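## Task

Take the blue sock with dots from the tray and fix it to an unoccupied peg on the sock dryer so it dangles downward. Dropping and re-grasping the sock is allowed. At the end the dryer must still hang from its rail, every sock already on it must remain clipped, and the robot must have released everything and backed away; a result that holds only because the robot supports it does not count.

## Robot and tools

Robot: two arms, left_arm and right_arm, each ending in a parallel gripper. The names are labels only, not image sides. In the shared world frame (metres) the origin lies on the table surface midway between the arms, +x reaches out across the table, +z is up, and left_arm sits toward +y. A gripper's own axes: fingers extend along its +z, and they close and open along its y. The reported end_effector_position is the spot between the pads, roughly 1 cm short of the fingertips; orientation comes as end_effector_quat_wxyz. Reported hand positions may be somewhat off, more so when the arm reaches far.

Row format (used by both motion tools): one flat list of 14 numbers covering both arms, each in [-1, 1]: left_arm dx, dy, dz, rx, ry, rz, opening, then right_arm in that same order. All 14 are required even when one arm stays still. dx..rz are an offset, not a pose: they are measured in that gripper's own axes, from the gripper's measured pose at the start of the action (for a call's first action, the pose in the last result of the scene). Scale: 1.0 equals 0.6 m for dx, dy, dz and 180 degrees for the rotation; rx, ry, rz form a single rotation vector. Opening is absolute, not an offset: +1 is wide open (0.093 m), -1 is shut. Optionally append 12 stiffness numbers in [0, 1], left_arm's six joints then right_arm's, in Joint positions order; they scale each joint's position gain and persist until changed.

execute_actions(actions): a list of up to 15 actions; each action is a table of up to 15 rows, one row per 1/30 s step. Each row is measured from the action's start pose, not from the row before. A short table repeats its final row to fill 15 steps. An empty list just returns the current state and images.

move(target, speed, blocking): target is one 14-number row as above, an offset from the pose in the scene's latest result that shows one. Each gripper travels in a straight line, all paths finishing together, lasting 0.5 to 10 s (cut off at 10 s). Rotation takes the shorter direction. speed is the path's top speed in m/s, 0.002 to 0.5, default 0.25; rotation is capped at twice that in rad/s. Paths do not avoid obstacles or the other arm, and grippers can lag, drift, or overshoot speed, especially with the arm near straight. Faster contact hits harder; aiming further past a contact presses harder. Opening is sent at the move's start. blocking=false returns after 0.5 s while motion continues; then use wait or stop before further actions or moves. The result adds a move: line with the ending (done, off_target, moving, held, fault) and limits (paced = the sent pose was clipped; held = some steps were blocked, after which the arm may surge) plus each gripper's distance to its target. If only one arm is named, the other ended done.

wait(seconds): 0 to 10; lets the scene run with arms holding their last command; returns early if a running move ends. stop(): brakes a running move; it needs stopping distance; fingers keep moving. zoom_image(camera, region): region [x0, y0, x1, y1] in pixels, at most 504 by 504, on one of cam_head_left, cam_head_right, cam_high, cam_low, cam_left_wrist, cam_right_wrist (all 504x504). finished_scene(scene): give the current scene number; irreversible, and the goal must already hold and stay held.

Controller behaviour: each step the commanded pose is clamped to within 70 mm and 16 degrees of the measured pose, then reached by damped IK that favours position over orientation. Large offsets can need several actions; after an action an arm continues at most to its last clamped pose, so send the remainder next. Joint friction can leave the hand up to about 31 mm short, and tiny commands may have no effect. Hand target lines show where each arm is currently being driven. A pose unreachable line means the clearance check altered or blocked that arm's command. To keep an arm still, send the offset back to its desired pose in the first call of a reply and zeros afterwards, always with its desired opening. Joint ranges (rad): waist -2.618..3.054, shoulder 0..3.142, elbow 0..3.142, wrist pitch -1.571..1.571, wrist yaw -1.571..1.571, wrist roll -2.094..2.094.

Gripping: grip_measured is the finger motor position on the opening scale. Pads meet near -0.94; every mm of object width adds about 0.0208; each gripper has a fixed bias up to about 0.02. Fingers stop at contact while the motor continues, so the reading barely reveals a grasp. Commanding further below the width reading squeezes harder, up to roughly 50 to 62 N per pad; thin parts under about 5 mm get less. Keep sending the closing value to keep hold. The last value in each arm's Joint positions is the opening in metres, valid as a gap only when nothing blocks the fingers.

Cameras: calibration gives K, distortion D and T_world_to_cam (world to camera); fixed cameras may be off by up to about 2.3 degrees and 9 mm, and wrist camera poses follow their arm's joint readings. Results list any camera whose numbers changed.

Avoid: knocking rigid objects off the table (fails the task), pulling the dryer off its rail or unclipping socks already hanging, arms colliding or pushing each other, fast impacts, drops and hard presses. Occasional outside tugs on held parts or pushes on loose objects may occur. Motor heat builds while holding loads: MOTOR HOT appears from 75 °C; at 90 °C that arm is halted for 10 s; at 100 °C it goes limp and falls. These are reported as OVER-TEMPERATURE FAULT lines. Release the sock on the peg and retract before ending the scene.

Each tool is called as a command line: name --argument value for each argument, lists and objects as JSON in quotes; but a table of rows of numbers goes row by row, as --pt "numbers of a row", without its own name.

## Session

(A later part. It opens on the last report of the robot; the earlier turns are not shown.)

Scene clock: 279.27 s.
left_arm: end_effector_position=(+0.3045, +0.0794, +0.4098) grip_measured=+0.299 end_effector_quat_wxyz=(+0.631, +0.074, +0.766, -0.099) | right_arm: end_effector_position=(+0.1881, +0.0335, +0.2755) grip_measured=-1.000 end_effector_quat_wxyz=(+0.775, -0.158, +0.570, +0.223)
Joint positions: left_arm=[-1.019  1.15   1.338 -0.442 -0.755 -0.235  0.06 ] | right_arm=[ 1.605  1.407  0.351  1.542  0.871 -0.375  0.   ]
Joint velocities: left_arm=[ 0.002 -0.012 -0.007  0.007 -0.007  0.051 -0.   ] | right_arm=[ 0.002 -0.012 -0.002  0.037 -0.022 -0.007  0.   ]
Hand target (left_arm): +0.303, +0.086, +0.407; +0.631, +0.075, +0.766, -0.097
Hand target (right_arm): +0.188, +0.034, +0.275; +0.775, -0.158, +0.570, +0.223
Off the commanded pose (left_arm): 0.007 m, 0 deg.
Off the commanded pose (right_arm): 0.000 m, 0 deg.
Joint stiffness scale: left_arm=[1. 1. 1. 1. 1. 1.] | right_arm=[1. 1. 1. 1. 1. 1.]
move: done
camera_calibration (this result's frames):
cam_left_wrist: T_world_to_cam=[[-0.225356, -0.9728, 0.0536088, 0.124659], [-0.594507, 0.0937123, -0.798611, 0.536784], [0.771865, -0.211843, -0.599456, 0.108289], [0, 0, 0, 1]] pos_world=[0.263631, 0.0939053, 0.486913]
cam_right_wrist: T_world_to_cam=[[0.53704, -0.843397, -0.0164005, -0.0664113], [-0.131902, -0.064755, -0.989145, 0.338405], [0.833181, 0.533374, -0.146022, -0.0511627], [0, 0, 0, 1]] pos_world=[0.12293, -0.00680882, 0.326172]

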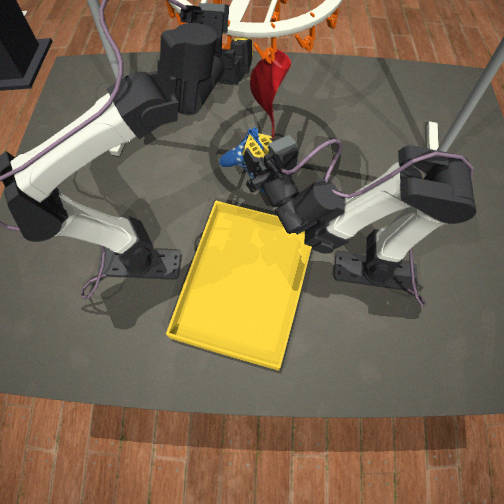

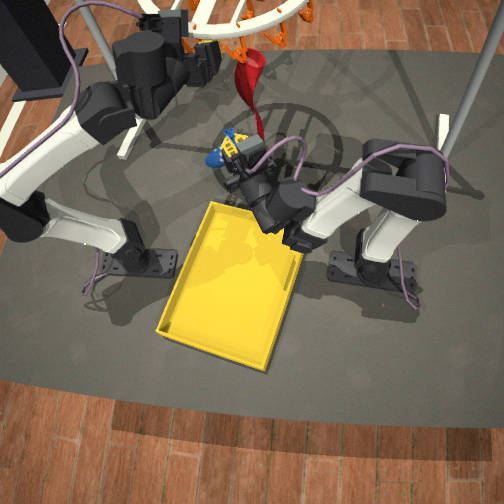

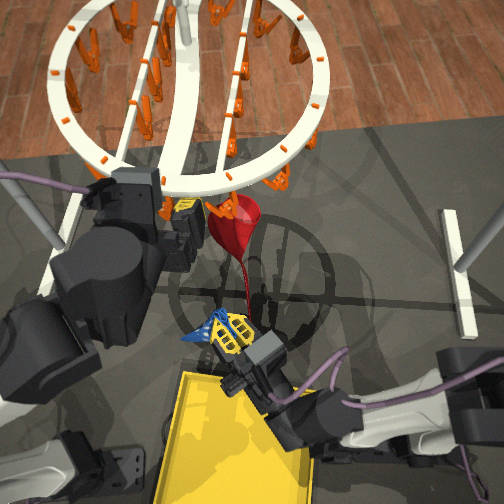

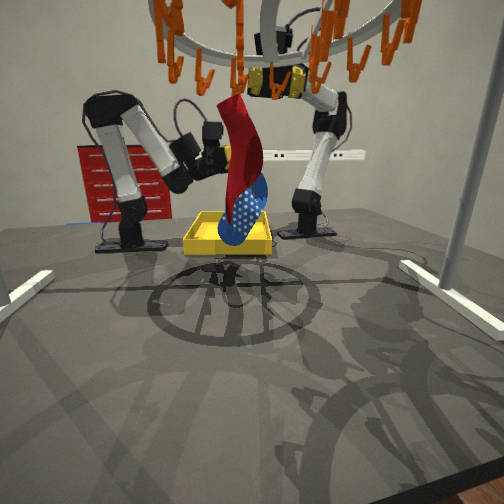

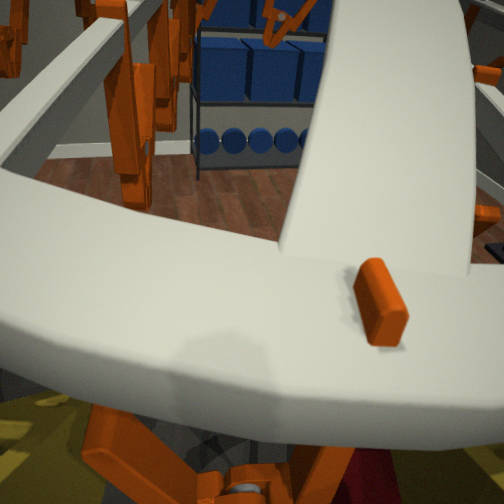

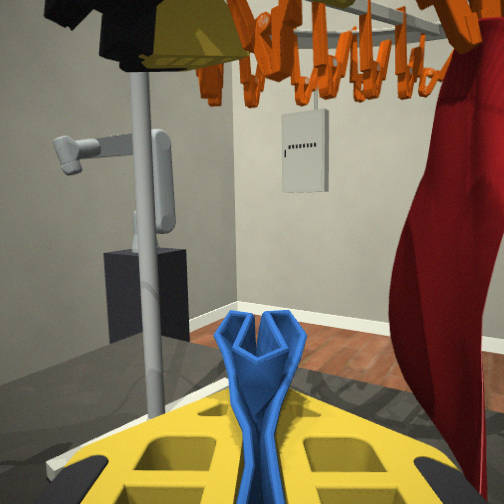

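move --target '[0,0,0,0,0,0,-0.45,0,0,0,0,0,0,-1]'

zoom_image --camera "cam_low" --region '[220, 30, 340, 130]'

zoom_image --camera "cam_right_wrist" --region '[120, 0, 360, 120]'

Scene clock: 285.80 s.
left_arm: end_effector_position=(+0.3045, +0.0792, +0.4104) grip_measured=-0.436 end_effector_quat_wxyz=(+0.632, +0.075, +0.765, -0.099) | right_arm: end_effector_position=(+0.1881, +0.0335, +0.2755) grip_measured=-1.000 end_effector_quat_wxyz=(+0.775, -0.158, +0.570, +0.223)
Joint positions: left_arm=[-1.019  1.15   1.338 -0.439 -0.754 -0.231  0.024] | right_arm=[ 1.605  1.407  0.351  1.542  0.871 -0.375  0.   ]
Joint velocities: left_arm=[ 0.002  0.002 -0.012  0.095  0.037 -0.022 -0.   ] | right_arm=[-0.017  0.002  0.007  0.007  0.051 -0.037  0.   ]
Hand target (left_arm): +0.305, +0.080, +0.410; +0.632, +0.074, +0.766, -0.099
Hand target (right_arm): +0.188, +0.034, +0.275; +0.775, -0.158, +0.570, +0.223
Off the commanded pose (left_arm): 0.001 m, 0 deg.
Off the commanded pose (right_arm): 0.000 m, 0 deg.
Joint stiffness scale: left_arm=[1. 1. 1. 1. 1. 1.] | right_arm=[1. 1. 1. 1. 1. 1.]
move: done
camera_calibration (this result's frames):
cam_left_wrist: T_world_to_cam=[[-0.226803, -0.972522, 0.0525458, 0.125251], [-0.592565, 0.0949736, -0.799904, 0.537119], [0.772934, -0.212558, -0.597823, 0.107599], [0, 0, 0, 1]] pos_world=[0.263518, 0.093668, 0.487388]
cam_right_wrist: T_world_to_cam=[[0.53704, -0.843397, -0.0164005, -0.0664113], [-0.131902, -0.064755, -0.989145, 0.338405], [0.833181, 0.533374, -0.146022, -0.0511627], [0, 0, 0, 1]] pos_world=[0.12293, -0.00680882, 0.326172]

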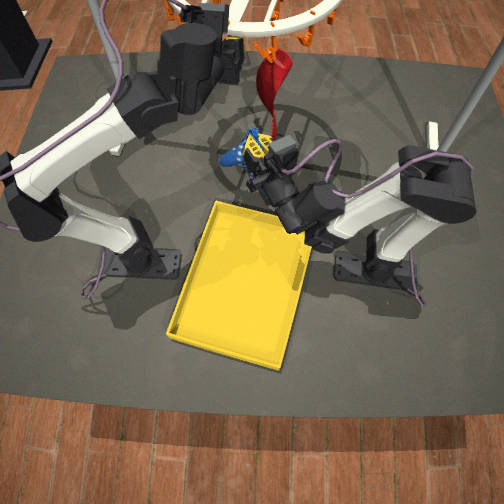

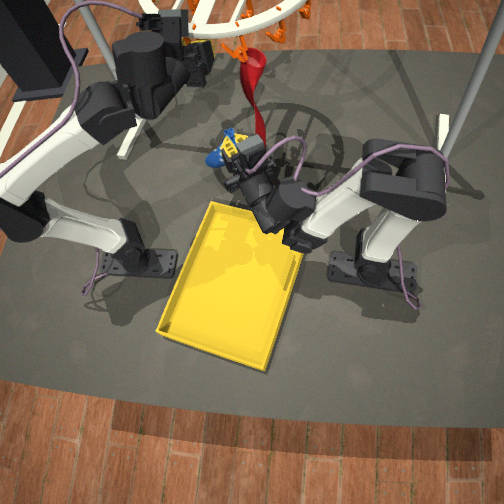

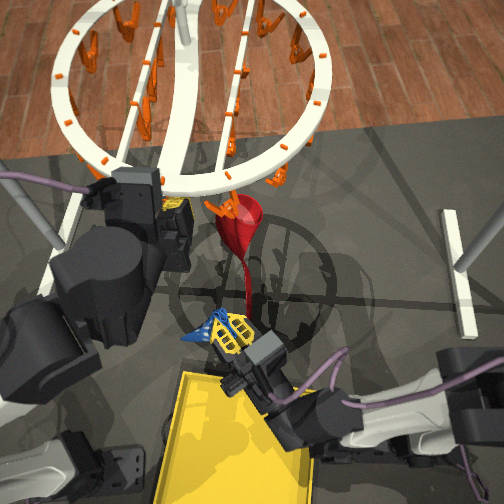

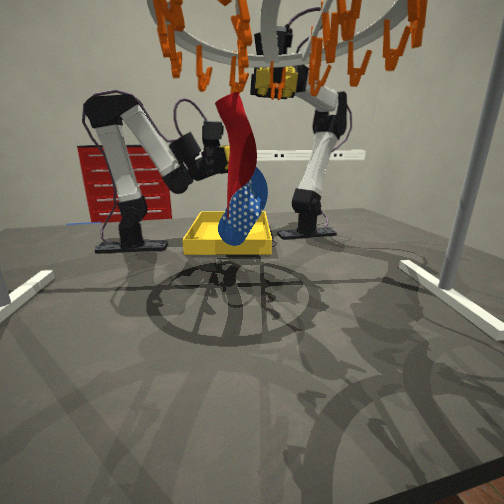

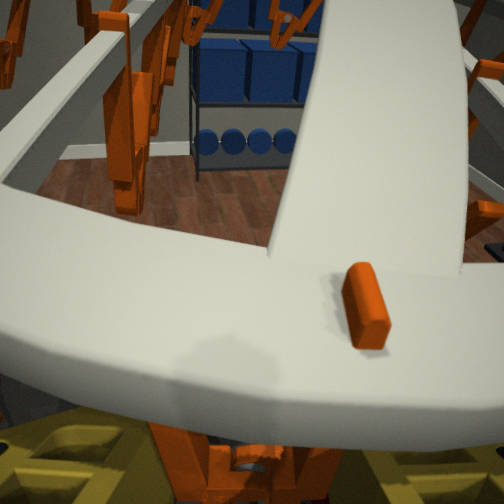

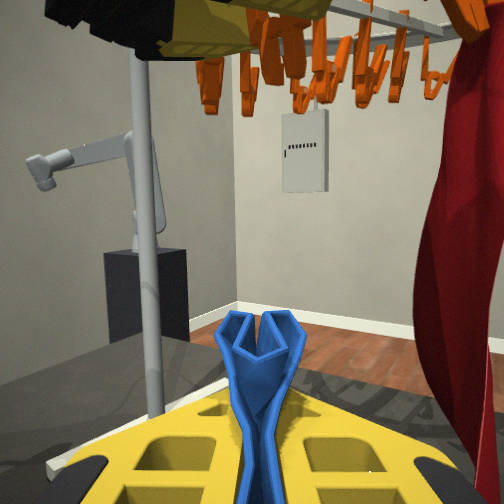

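Region (220, 30, 340, 130) of cam_low's 504x504 image, scaled by 4.200, with more detail than that image has.

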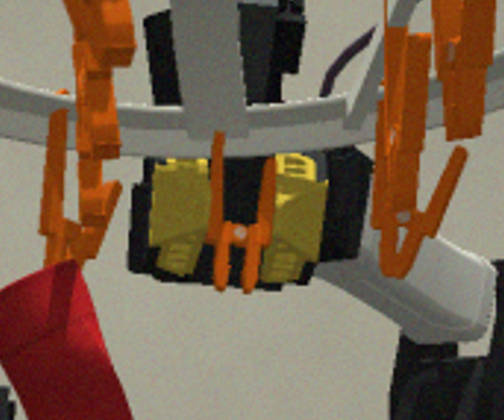

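Region (120, 0, 360, 120) of cam_right_wrist's 504x504 image, scaled by 2.100, with more detail than that image has.

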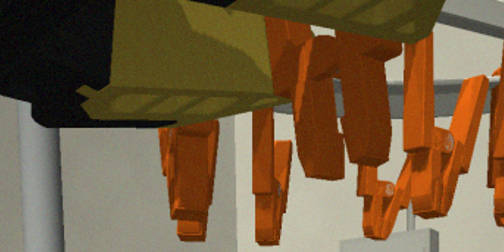

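move --target '[0,0,0,0,0,0,-0.55,0.004,-0.025,0.152,0,-0.142,0,-1]' --speed 0.1

zoom_image --camera "cam_low" --region '[180, 30, 340, 170]'

Scene clock: 316.67 s.
left_arm: end_effector_position=(+0.3045, +0.0792, +0.4104) grip_measured=-0.492 end_effector_quat_wxyz=(+0.632, +0.075, +0.765, -0.099) | right_arm: end_effector_position=(+0.2682, +0.0642, +0.2901) grip_measured=-1.000 end_effector_quat_wxyz=(+0.802, -0.184, +0.515, +0.238)
Joint positions: left_arm=[-1.019  1.15   1.338 -0.439 -0.754 -0.231  0.022] | right_arm=[ 1.256  1.603  0.522  1.544  0.457 -0.271  0.   ]
Joint velocities: left_arm=[ 0.002  0.002 -0.007 -0.007 -0.037 -0.037  0.   ] | right_arm=[-0.012  0.007 -0.007 -0.066 -0.066  0.051  0.   ]
Hand target (left_arm): +0.305, +0.079, +0.410; +0.632, +0.075, +0.765, -0.099
Hand target (right_arm): +0.271, +0.066, +0.300; +0.809, -0.173, +0.503, +0.248
Off the commanded pose (left_arm): 0.000 m, 0 deg.
Off the commanded pose (right_arm): 0.011 m, 20 deg; orientation clipped at the last step of the last action.
Joint stiffness scale: left_arm=[1. 1. 1. 1. 1. 1.] | right_arm=[1. 1. 1. 1. 1. 1.]
joint sent to its limit (right arm) — the command would take joint 4 (wrist pitch) past its upper limit, so that joint was sent only as far as its limit.
move: off_target (right_arm); limits=paced
camera_calibration (this result's frames):
cam_left_wrist: T_world_to_cam=[[-0.226803, -0.972522, 0.0525458, 0.125251], [-0.592565, 0.0949736, -0.799904, 0.537119], [0.772934, -0.212558, -0.597823, 0.107599], [0, 0, 0, 1]] pos_world=[0.263518, 0.093668, 0.487388]
cam_right_wrist: T_world_to_cam=[[0.582992, -0.811318, 0.0433937, -0.115026], [-0.00665467, -0.0581756, -0.998284, 0.334055], [0.812451, 0.581703, -0.0393149, -0.160578], [0, 0, 0, 1]] pos_world=[0.199744, 0.0195194, 0.33216]

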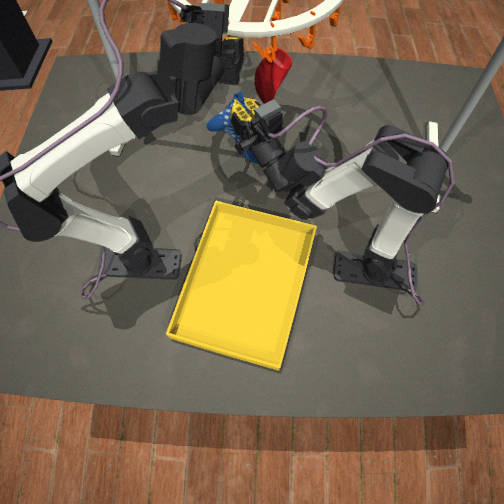

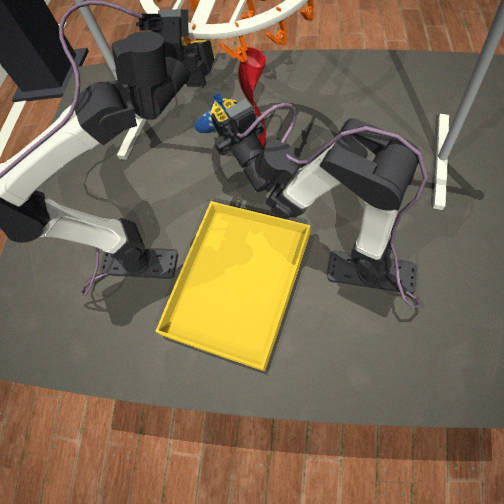

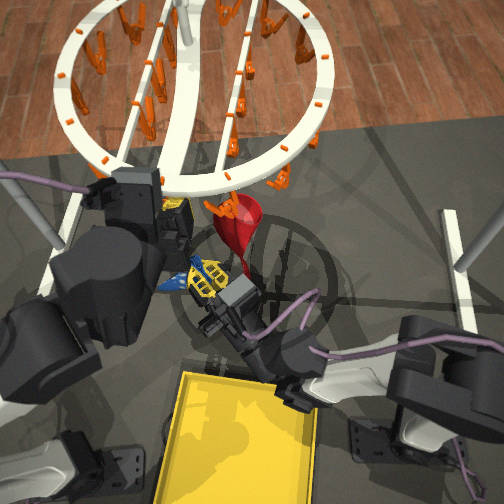

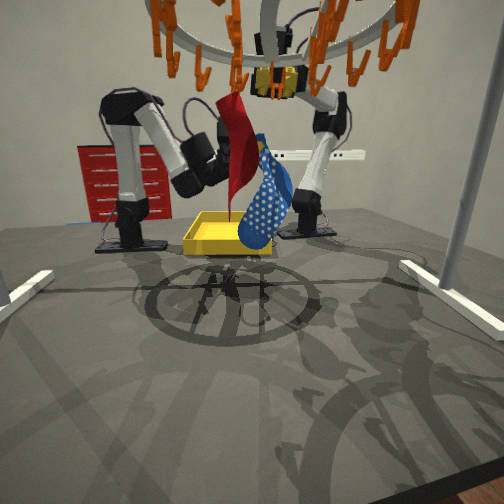

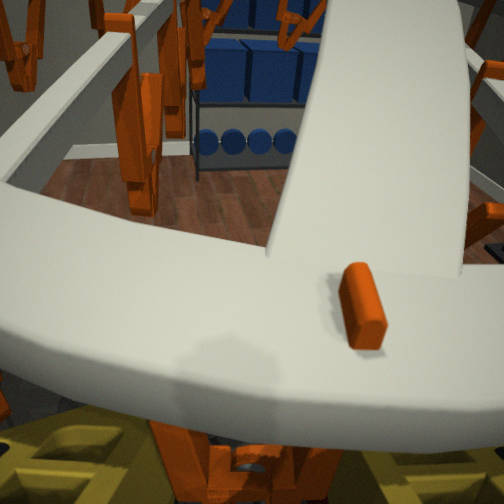

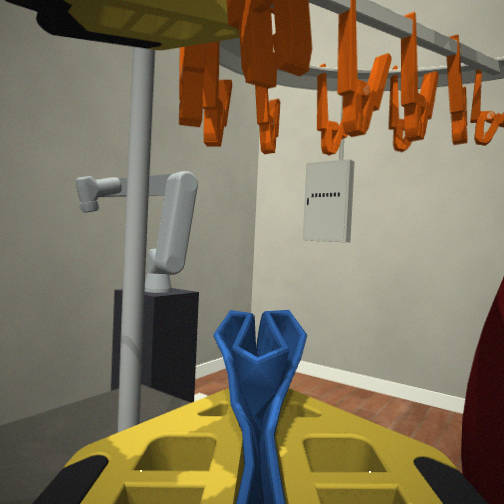

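Region (180, 30, 340, 170) of cam_low's 504x504 image, scaled by 3.150, with more detail than that image has; it fills the top 441 rows of this view, and the rest is white.

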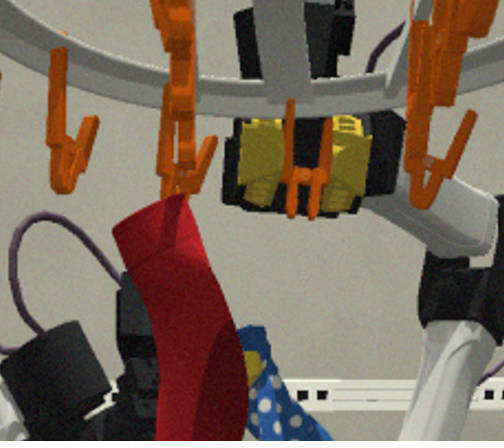

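move --target '[0,0,0,0,0,0,-0.55,-0.047,-0.003,0.08,0,-0.07,0,-1]' --speed 0.07

zoom_image --camera "cam_low" --region '[180, 30, 340, 170]'

Scene clock: 326.20 s.
left_arm: end_effector_position=(+0.3045, +0.0792, +0.4104) grip_measured=-0.492 end_effector_quat_wxyz=(+0.632, +0.075, +0.765, -0.099) | right_arm: end_effector_position=(+0.2921, +0.0820, +0.3257) grip_measured=-1.000 end_effector_quat_wxyz=(+0.827, -0.182, +0.469, +0.253)
Joint positions: left_arm=[-1.019  1.15   1.338 -0.439 -0.754 -0.231  0.022] | right_arm=[ 1.179  1.675  0.682  1.545  0.337 -0.274  0.   ]
Joint velocities: left_arm=[-0.017 -0.002  0.017  0.037 -0.007  0.037  0.   ] | right_arm=[-0.007  0.002 -0.002 -0.037 -0.066  0.051  0.   ]
Hand target (left_arm): +0.305, +0.079, +0.410; +0.632, +0.075, +0.765, -0.099
Hand target (right_arm): +0.295, +0.083, +0.336; +0.835, -0.175, +0.455, +0.256
Off the commanded pose (left_arm): 0.000 m, 0 deg.
Off the commanded pose (right_arm): 0.010 m, 7 deg.
Joint stiffness scale: left_arm=[1. 1. 1. 1. 1. 1.] | right_arm=[1. 1. 1. 1. 1. 1.]
joint sent to its limit (right arm) — the command would take joint 4 (wrist pitch) past its upper limit, so that joint was sent only as far as its limit.
move: off_target (right_arm)
camera_calibration (this result's frames):
cam_left_wrist: T_world_to_cam=[[-0.226803, -0.972522, 0.0525458, 0.125251], [-0.592565, 0.0949736, -0.799904, 0.537119], [0.772934, -0.212558, -0.597823, 0.107599], [0, 0, 0, 1]] pos_world=[0.263518, 0.093668, 0.487388]
cam_right_wrist: T_world_to_cam=[[0.599723, -0.79804, 0.0588594, -0.1271], [0.0878976, -0.00741288, -0.996102, 0.338281], [0.795365, 0.602559, 0.0657001, -0.219913], [0, 0, 0, 1]] pos_world=[0.221402, 0.0335878, 0.358891]

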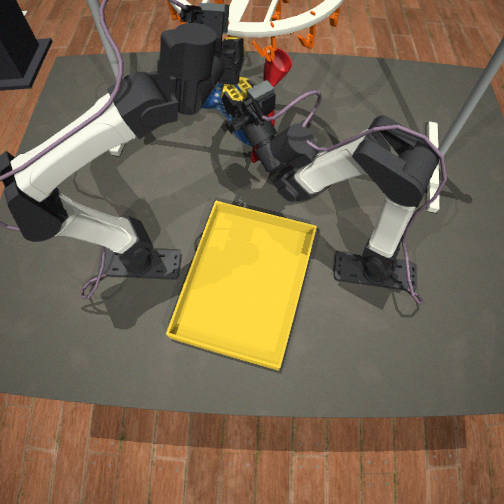

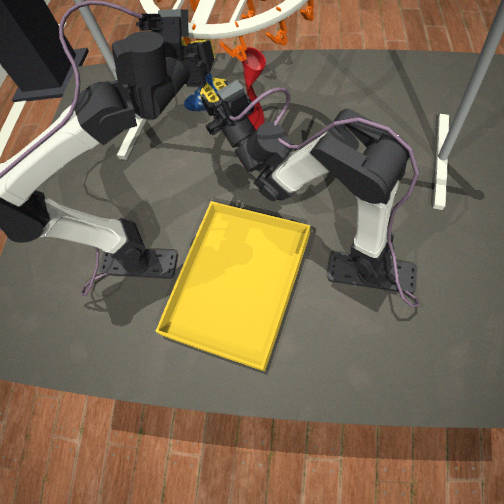

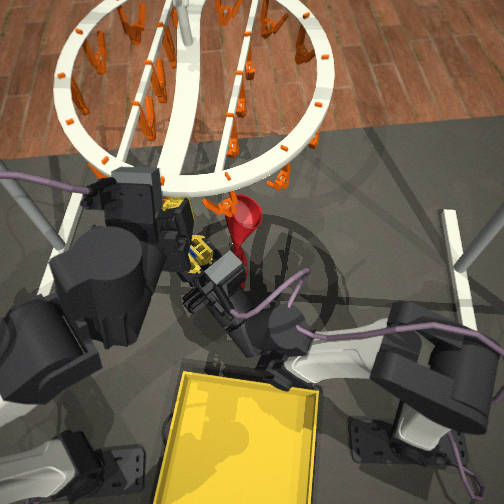

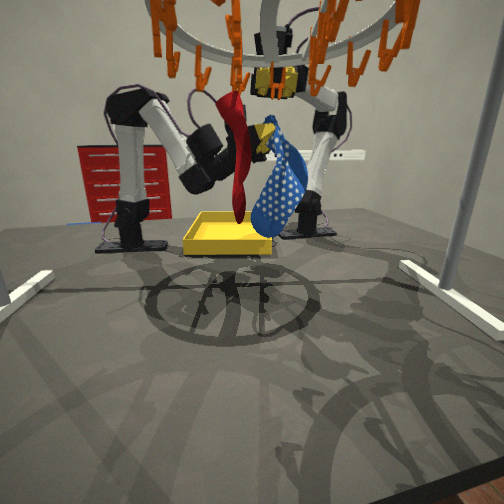

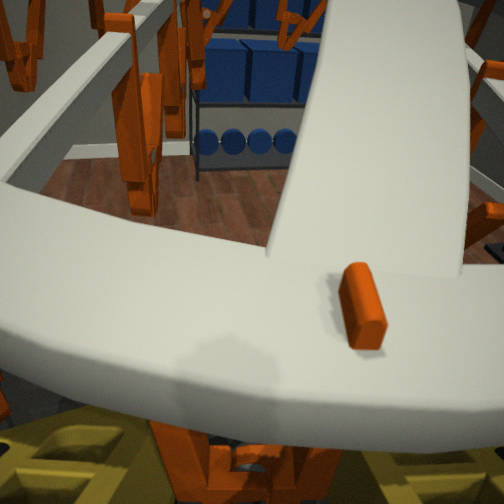

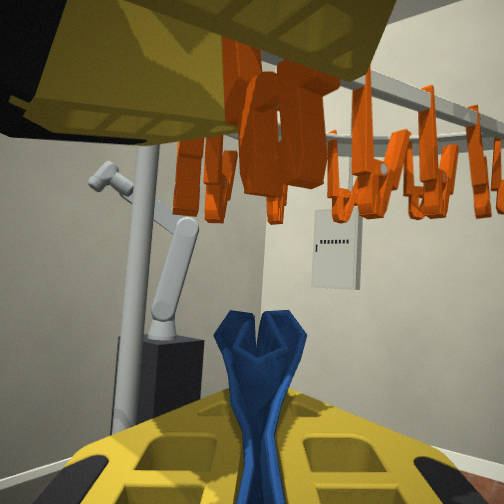

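Region (180, 30, 340, 170) of cam_low's 504x504 image, scaled by 3.150, with more detail than that image has; it fills the top 441 rows of this view, and the rest is white.

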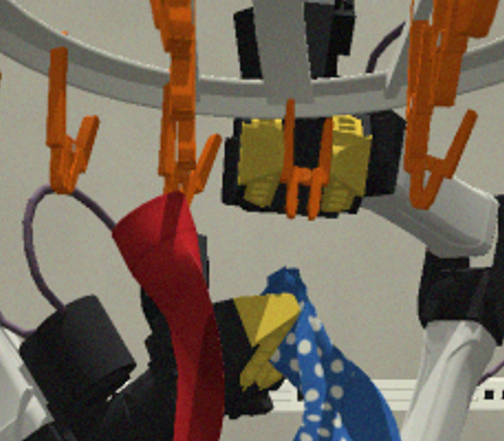

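move --target '[0,0,0,0,0,0,-0.55,-0.02,-0.013,0.065,0,-0.02,0,-1]' --speed 0.04

zoom_image --camera "cam_low" --region '[210, 40, 330, 150]'

zoom_image --camera "cam_head_right" --region '[130, 10, 300, 150]'

Scene clock: 341.27 s.
left_arm: end_effector_position=(+0.3045, +0.0792, +0.4104) grip_measured=-0.492 end_effector_quat_wxyz=(+0.632, +0.075, +0.765, -0.099) | right_arm: end_effector_position=(+0.3135, +0.0900, +0.3517) grip_measured=-1.000 end_effector_quat_wxyz=(+0.840, -0.175, +0.446, +0.256)
Joint positions: left_arm=[-1.019  1.15   1.338 -0.439 -0.754 -0.231  0.022] | right_arm=[ 1.126  1.713  0.806  1.505  0.28  -0.263  0.   ]
Joint velocities: left_arm=[ 0.002 -0.012 -0.007 -0.066 -0.037 -0.022 -0.001] | right_arm=[-0.012  0.017 -0.002 -0.081 -0.066  0.051  0.   ]
Hand target (left_arm): +0.305, +0.079, +0.410; +0.632, +0.075, +0.765, -0.099
Hand target (right_arm): +0.318, +0.093, +0.356; +0.841, -0.174, +0.443, +0.259
Off the commanded pose (left_arm): 0.000 m, 0 deg.
Off the commanded pose (right_arm): 0.007 m, 1 deg.
Joint stiffness scale: left_arm=[1. 1. 1. 1. 1. 1.] | right_arm=[1. 1. 1. 1. 1. 1.]
move: done
camera_calibration (this result's frames):
cam_left_wrist: T_world_to_cam=[[-0.226803, -0.972522, 0.0525458, 0.125251], [-0.592565, 0.0949736, -0.799904, 0.537119], [0.772934, -0.212558, -0.597823, 0.107599], [0, 0, 0, 1]] pos_world=[0.263518, 0.093668, 0.487388]
cam_right_wrist: T_world_to_cam=[[0.596995, -0.799947, 0.0606838, -0.134735], [0.132021, 0.0233511, -0.990972, 0.343946], [0.791308, 0.599616, 0.11955, -0.260863], [0, 0, 0, 1]] pos_world=[0.241451, 0.0406055, 0.380203]

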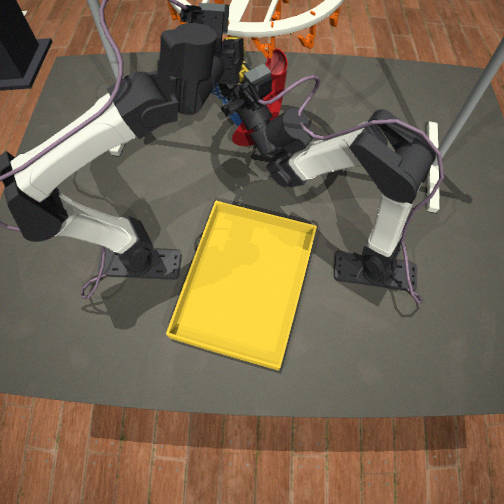

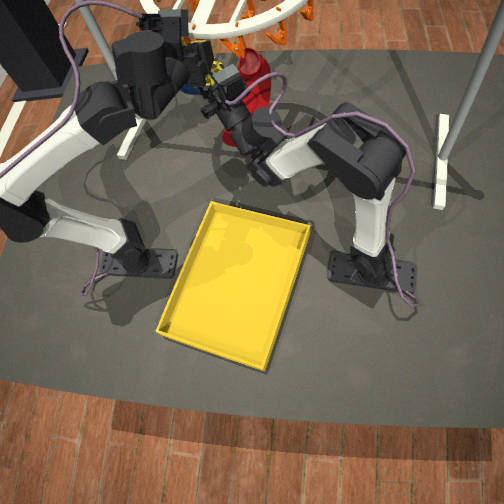

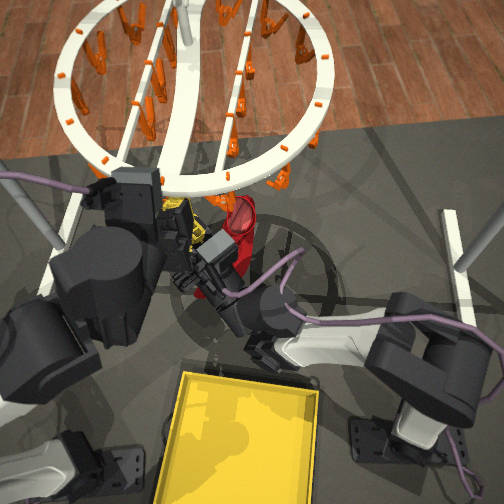

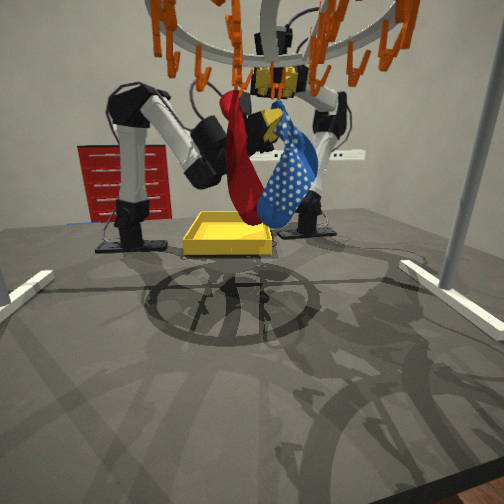

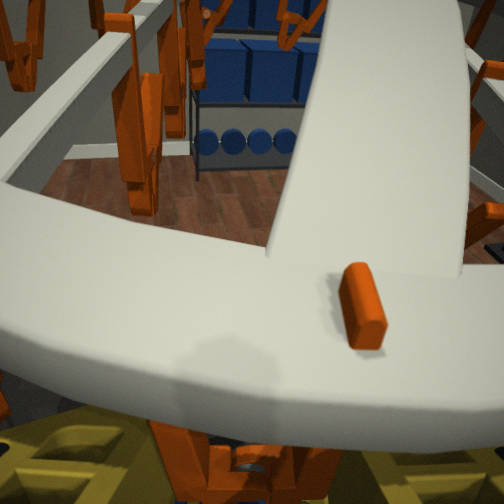

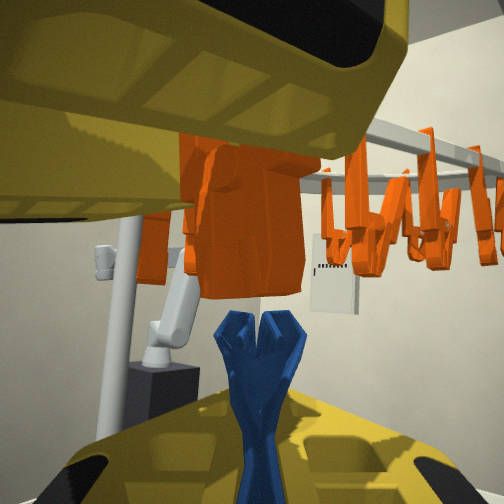

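Region (210, 40, 330, 150) of cam_low's 504x504 image, scaled by 4.200, with more detail than that image has; it fills the top 462 rows of this view, and the rest is white.

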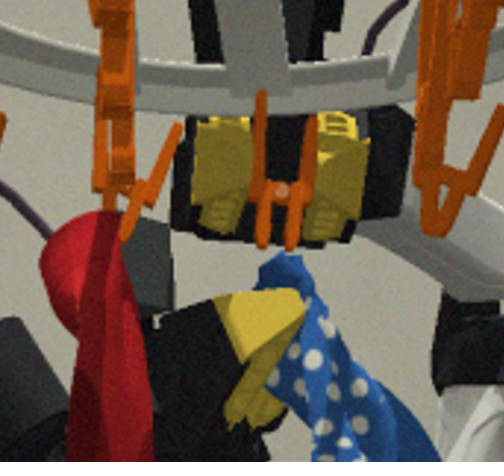

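Region (130, 10, 300, 150) of cam_head_right's 504x504 image, scaled by 2.965, with more detail than that image has; it fills the top 415 rows of this view, and the rest is white.

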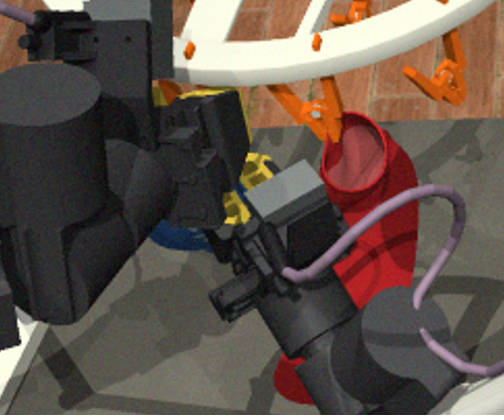

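move --target '[0,0,0,0,0,0,-0.55,-0.025,-0.002,0.016,0,-0.02,0,-1]' --speed 0.02

zoom_image --camera "cam_low" --region '[230, 50, 320, 130]'

Scene clock: 349.13 s.
left_arm: end_effector_position=(+0.3045, +0.0792, +0.4104) grip_measured=-0.492 end_effector_quat_wxyz=(+0.632, +0.075, +0.765, -0.099) | right_arm: end_effector_position=(+0.3114, +0.0909, +0.3533) grip_measured=-1.000 end_effector_quat_wxyz=(+0.841, -0.179, +0.440, +0.258)
Joint positions: left_arm=[-1.019  1.15   1.338 -0.439 -0.754 -0.231  0.022] | right_arm=[ 1.126  1.713  0.806  1.512  0.266 -0.269  0.   ]
Joint velocities: left_arm=[-0.007 -0.012 -0.007  0.007 -0.007  0.037 -0.   ] | right_arm=[-0.012  0.002 -0.002  0.051 -0.022  0.037  0.   ]
Hand target (left_arm): +0.305, +0.079, +0.410; +0.632, +0.075, +0.765, -0.099
Hand target (right_arm): +0.313, +0.089, +0.369; +0.853, -0.167, +0.420, +0.261
Off the commanded pose (left_arm): 0.000 m, 0 deg.
Off the commanded pose (right_arm): 0.016 m, 3 deg.
Joint stiffness scale: left_arm=[1. 1. 1. 1. 1. 1.] | right_arm=[1. 1. 1. 1. 1. 1.]
move: off_target (right_arm)
camera_calibration (this result's frames):
cam_left_wrist: T_world_to_cam=[[-0.226803, -0.972522, 0.0525458, 0.125251], [-0.592565, 0.0949736, -0.799904, 0.537119], [0.772934, -0.212558, -0.597823, 0.107599], [0, 0, 0, 1]] pos_world=[0.263518, 0.093668, 0.487388]
cam_right_wrist: T_world_to_cam=[[0.603087, -0.79458, 0.0702037, -0.138569], [0.144917, 0.0225947, -0.989186, 0.341221], [0.784401, 0.606739, 0.128775, -0.261695], [0, 0, 0, 1]] pos_world=[0.239394, 0.0409669, 0.380958]

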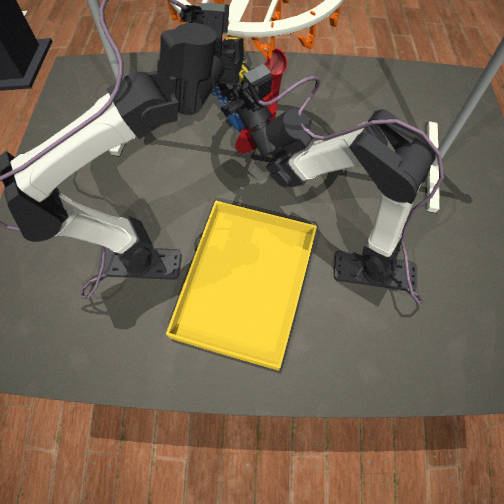

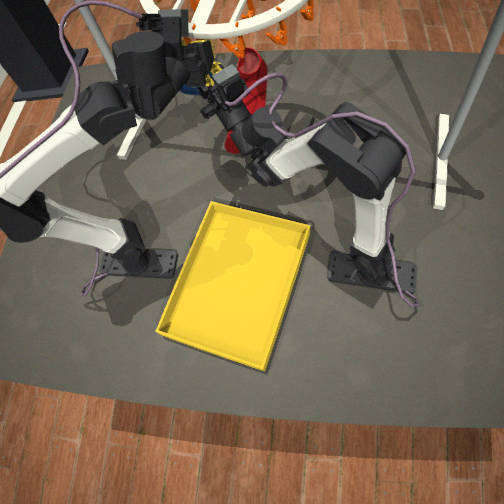

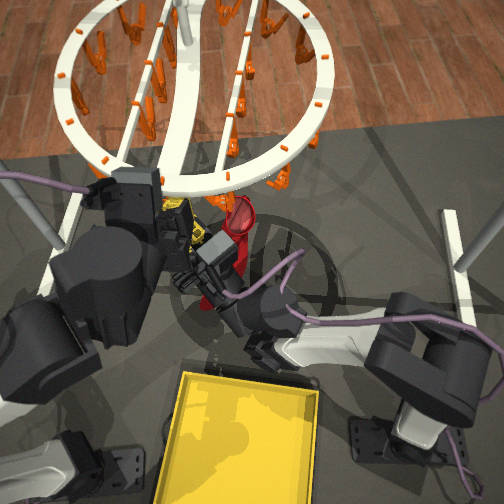

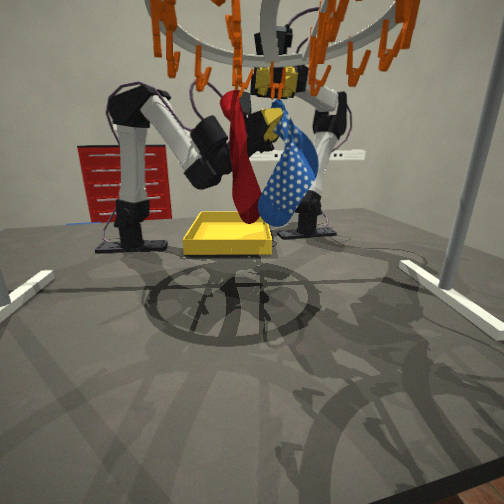

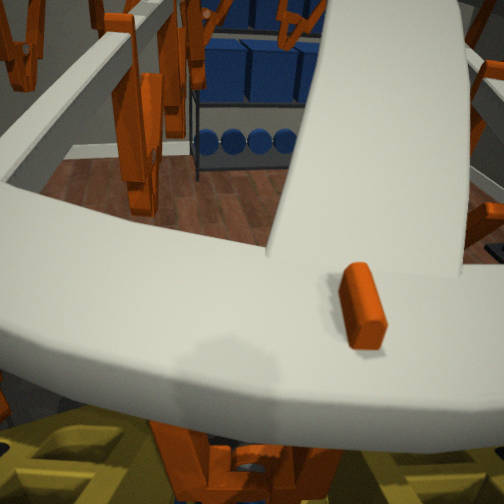

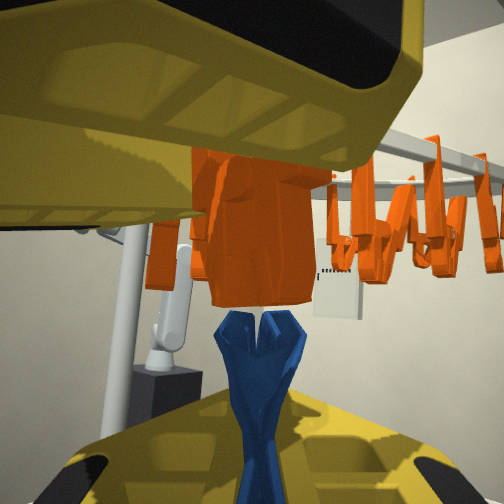

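Region (230, 50, 320, 130) of cam_low's 504x504 image, scaled by 5.600, with more detail than that image has.

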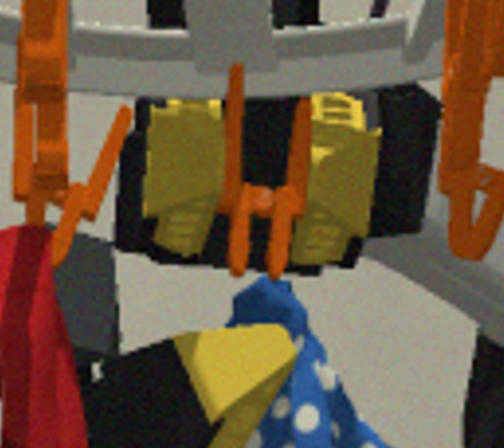

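move --target '[0,0,0,0,0,0,-0.55,-0.037,-0.002,0.028,0,0,0,-1]' --speed 0.02

zoom_image --camera "cam_low" --region '[230, 50, 320, 130]'

Scene clock: 358.83 s.
left_arm: end_effector_position=(+0.3045, +0.0792, +0.4104) grip_measured=-0.492 end_effector_quat_wxyz=(+0.632, +0.075, +0.765, -0.099) | right_arm: end_effector_position=(+0.3140, +0.0951, +0.3614) grip_measured=-1.000 end_effector_quat_wxyz=(+0.834, -0.190, +0.453, +0.253)
Joint positions: left_arm=[-1.019  1.15   1.338 -0.439 -0.754 -0.231  0.022] | right_arm=[ 1.126  1.672  0.836  1.402  0.266 -0.269  0.   ]
Joint velocities: left_arm=[ 0.007 -0.012 -0.007 -0.007 -0.007  0.051 -0.001] | right_arm=[ 0.012 -0.007 -0.012 -0.022 -0.037 -0.022  0.   ]
Hand target (left_arm): +0.305, +0.079, +0.410; +0.632, +0.075, +0.765, -0.099
Hand target (right_arm): +0.312, +0.092, +0.381; +0.841, -0.179, +0.440, +0.258
Off the commanded pose (left_arm): 0.000 m, 0 deg.
Off the commanded pose (right_arm): 0.020 m, 2 deg.
Joint stiffness scale: left_arm=[1. 1. 1. 1. 1. 1.] | right_arm=[1. 1. 1. 1. 1. 1.]
move: off_target (right_arm)
camera_calibration (this result's frames):
cam_left_wrist: T_world_to_cam=[[-0.226803, -0.972522, 0.0525458, 0.125251], [-0.592565, 0.0949736, -0.799904, 0.537119], [0.772934, -0.212558, -0.597823, 0.107599], [0, 0, 0, 1]] pos_world=[0.263518, 0.093668, 0.487388]
cam_right_wrist: T_world_to_cam=[[0.60476, -0.791949, 0.0841591, -0.143197], [0.124607, -0.0102799, -0.992153, 0.35942], [0.786599, 0.610501, 0.0924658, -0.255244], [0, 0, 0, 1]] pos_world=[0.242588, 0.0461165, 0.392252]

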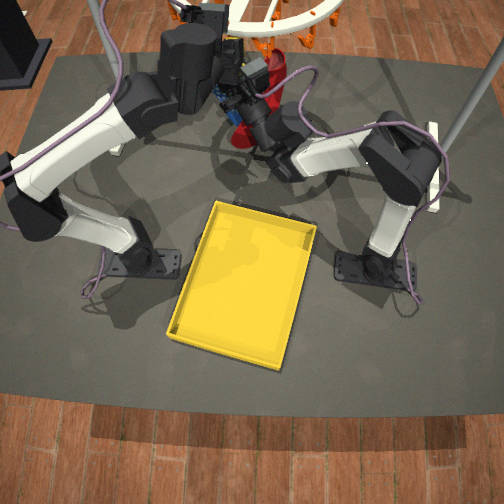

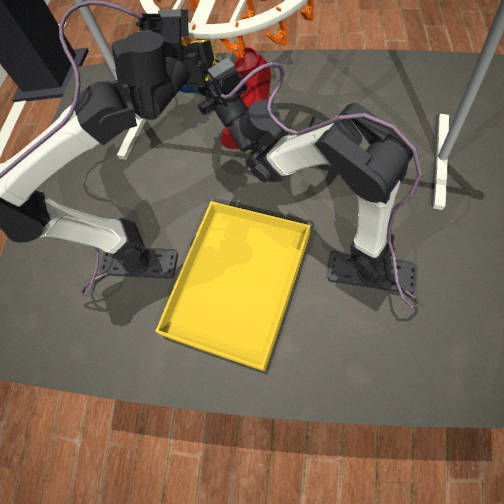

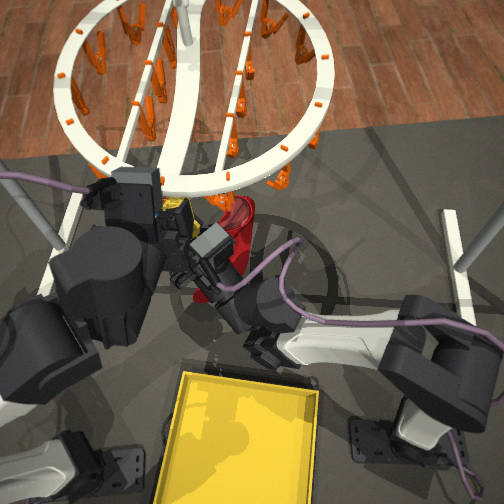

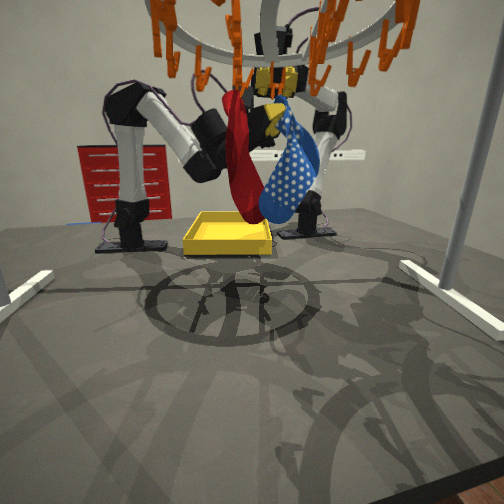

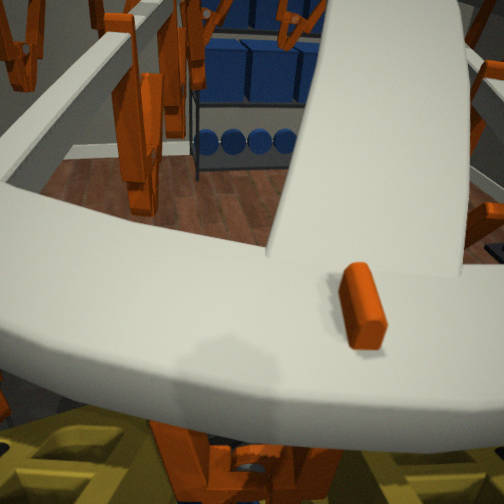

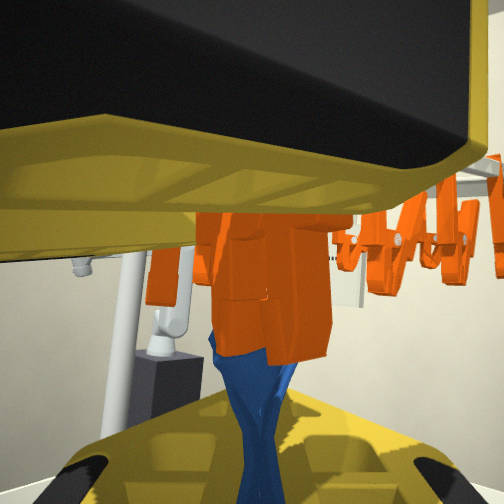

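Region (230, 50, 320, 130) of cam_low's 504x504 image, scaled by 5.600, with more detail than that image has.

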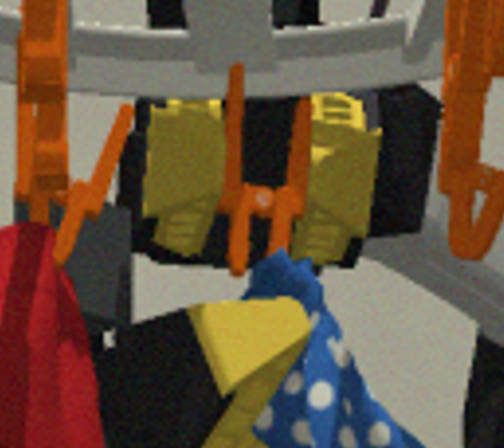

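zoom_image --camera "cam_head_right" --region '[170, 25, 270, 115]'

zoom_image --camera "cam_high" --region '[140, 185, 260, 295]'

zoom_image --camera "cam_right_wrist" --region '[170, 260, 350, 420]'

Region (170, 25, 270, 115) of cam_head_right's 504x504 image, scaled by 5.040, with more detail than that image has; it fills the top 454 rows of this view, and the rest is white.

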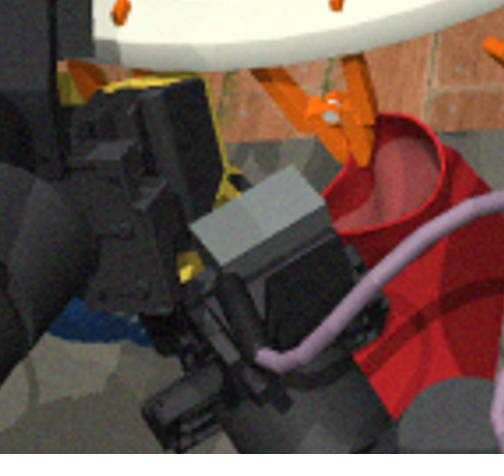

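Region (140, 185, 260, 295) of cam_high's 504x504 image, scaled by 4.200, with more detail than that image has; it fills the top 462 rows of this view, and the rest is white.

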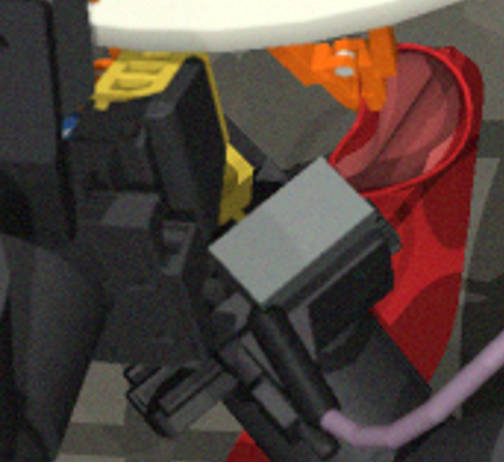

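Region (170, 260, 350, 420) of cam_right_wrist's 504x504 image, scaled by 2.800, with more detail than that image has.

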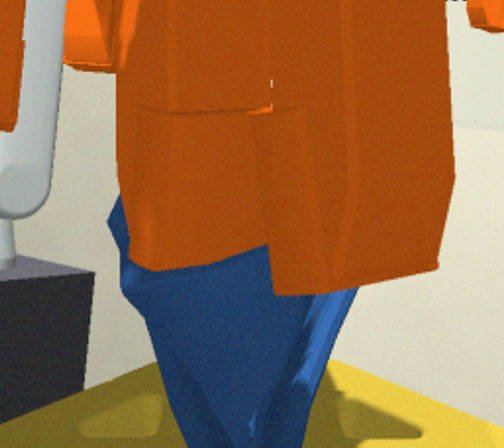

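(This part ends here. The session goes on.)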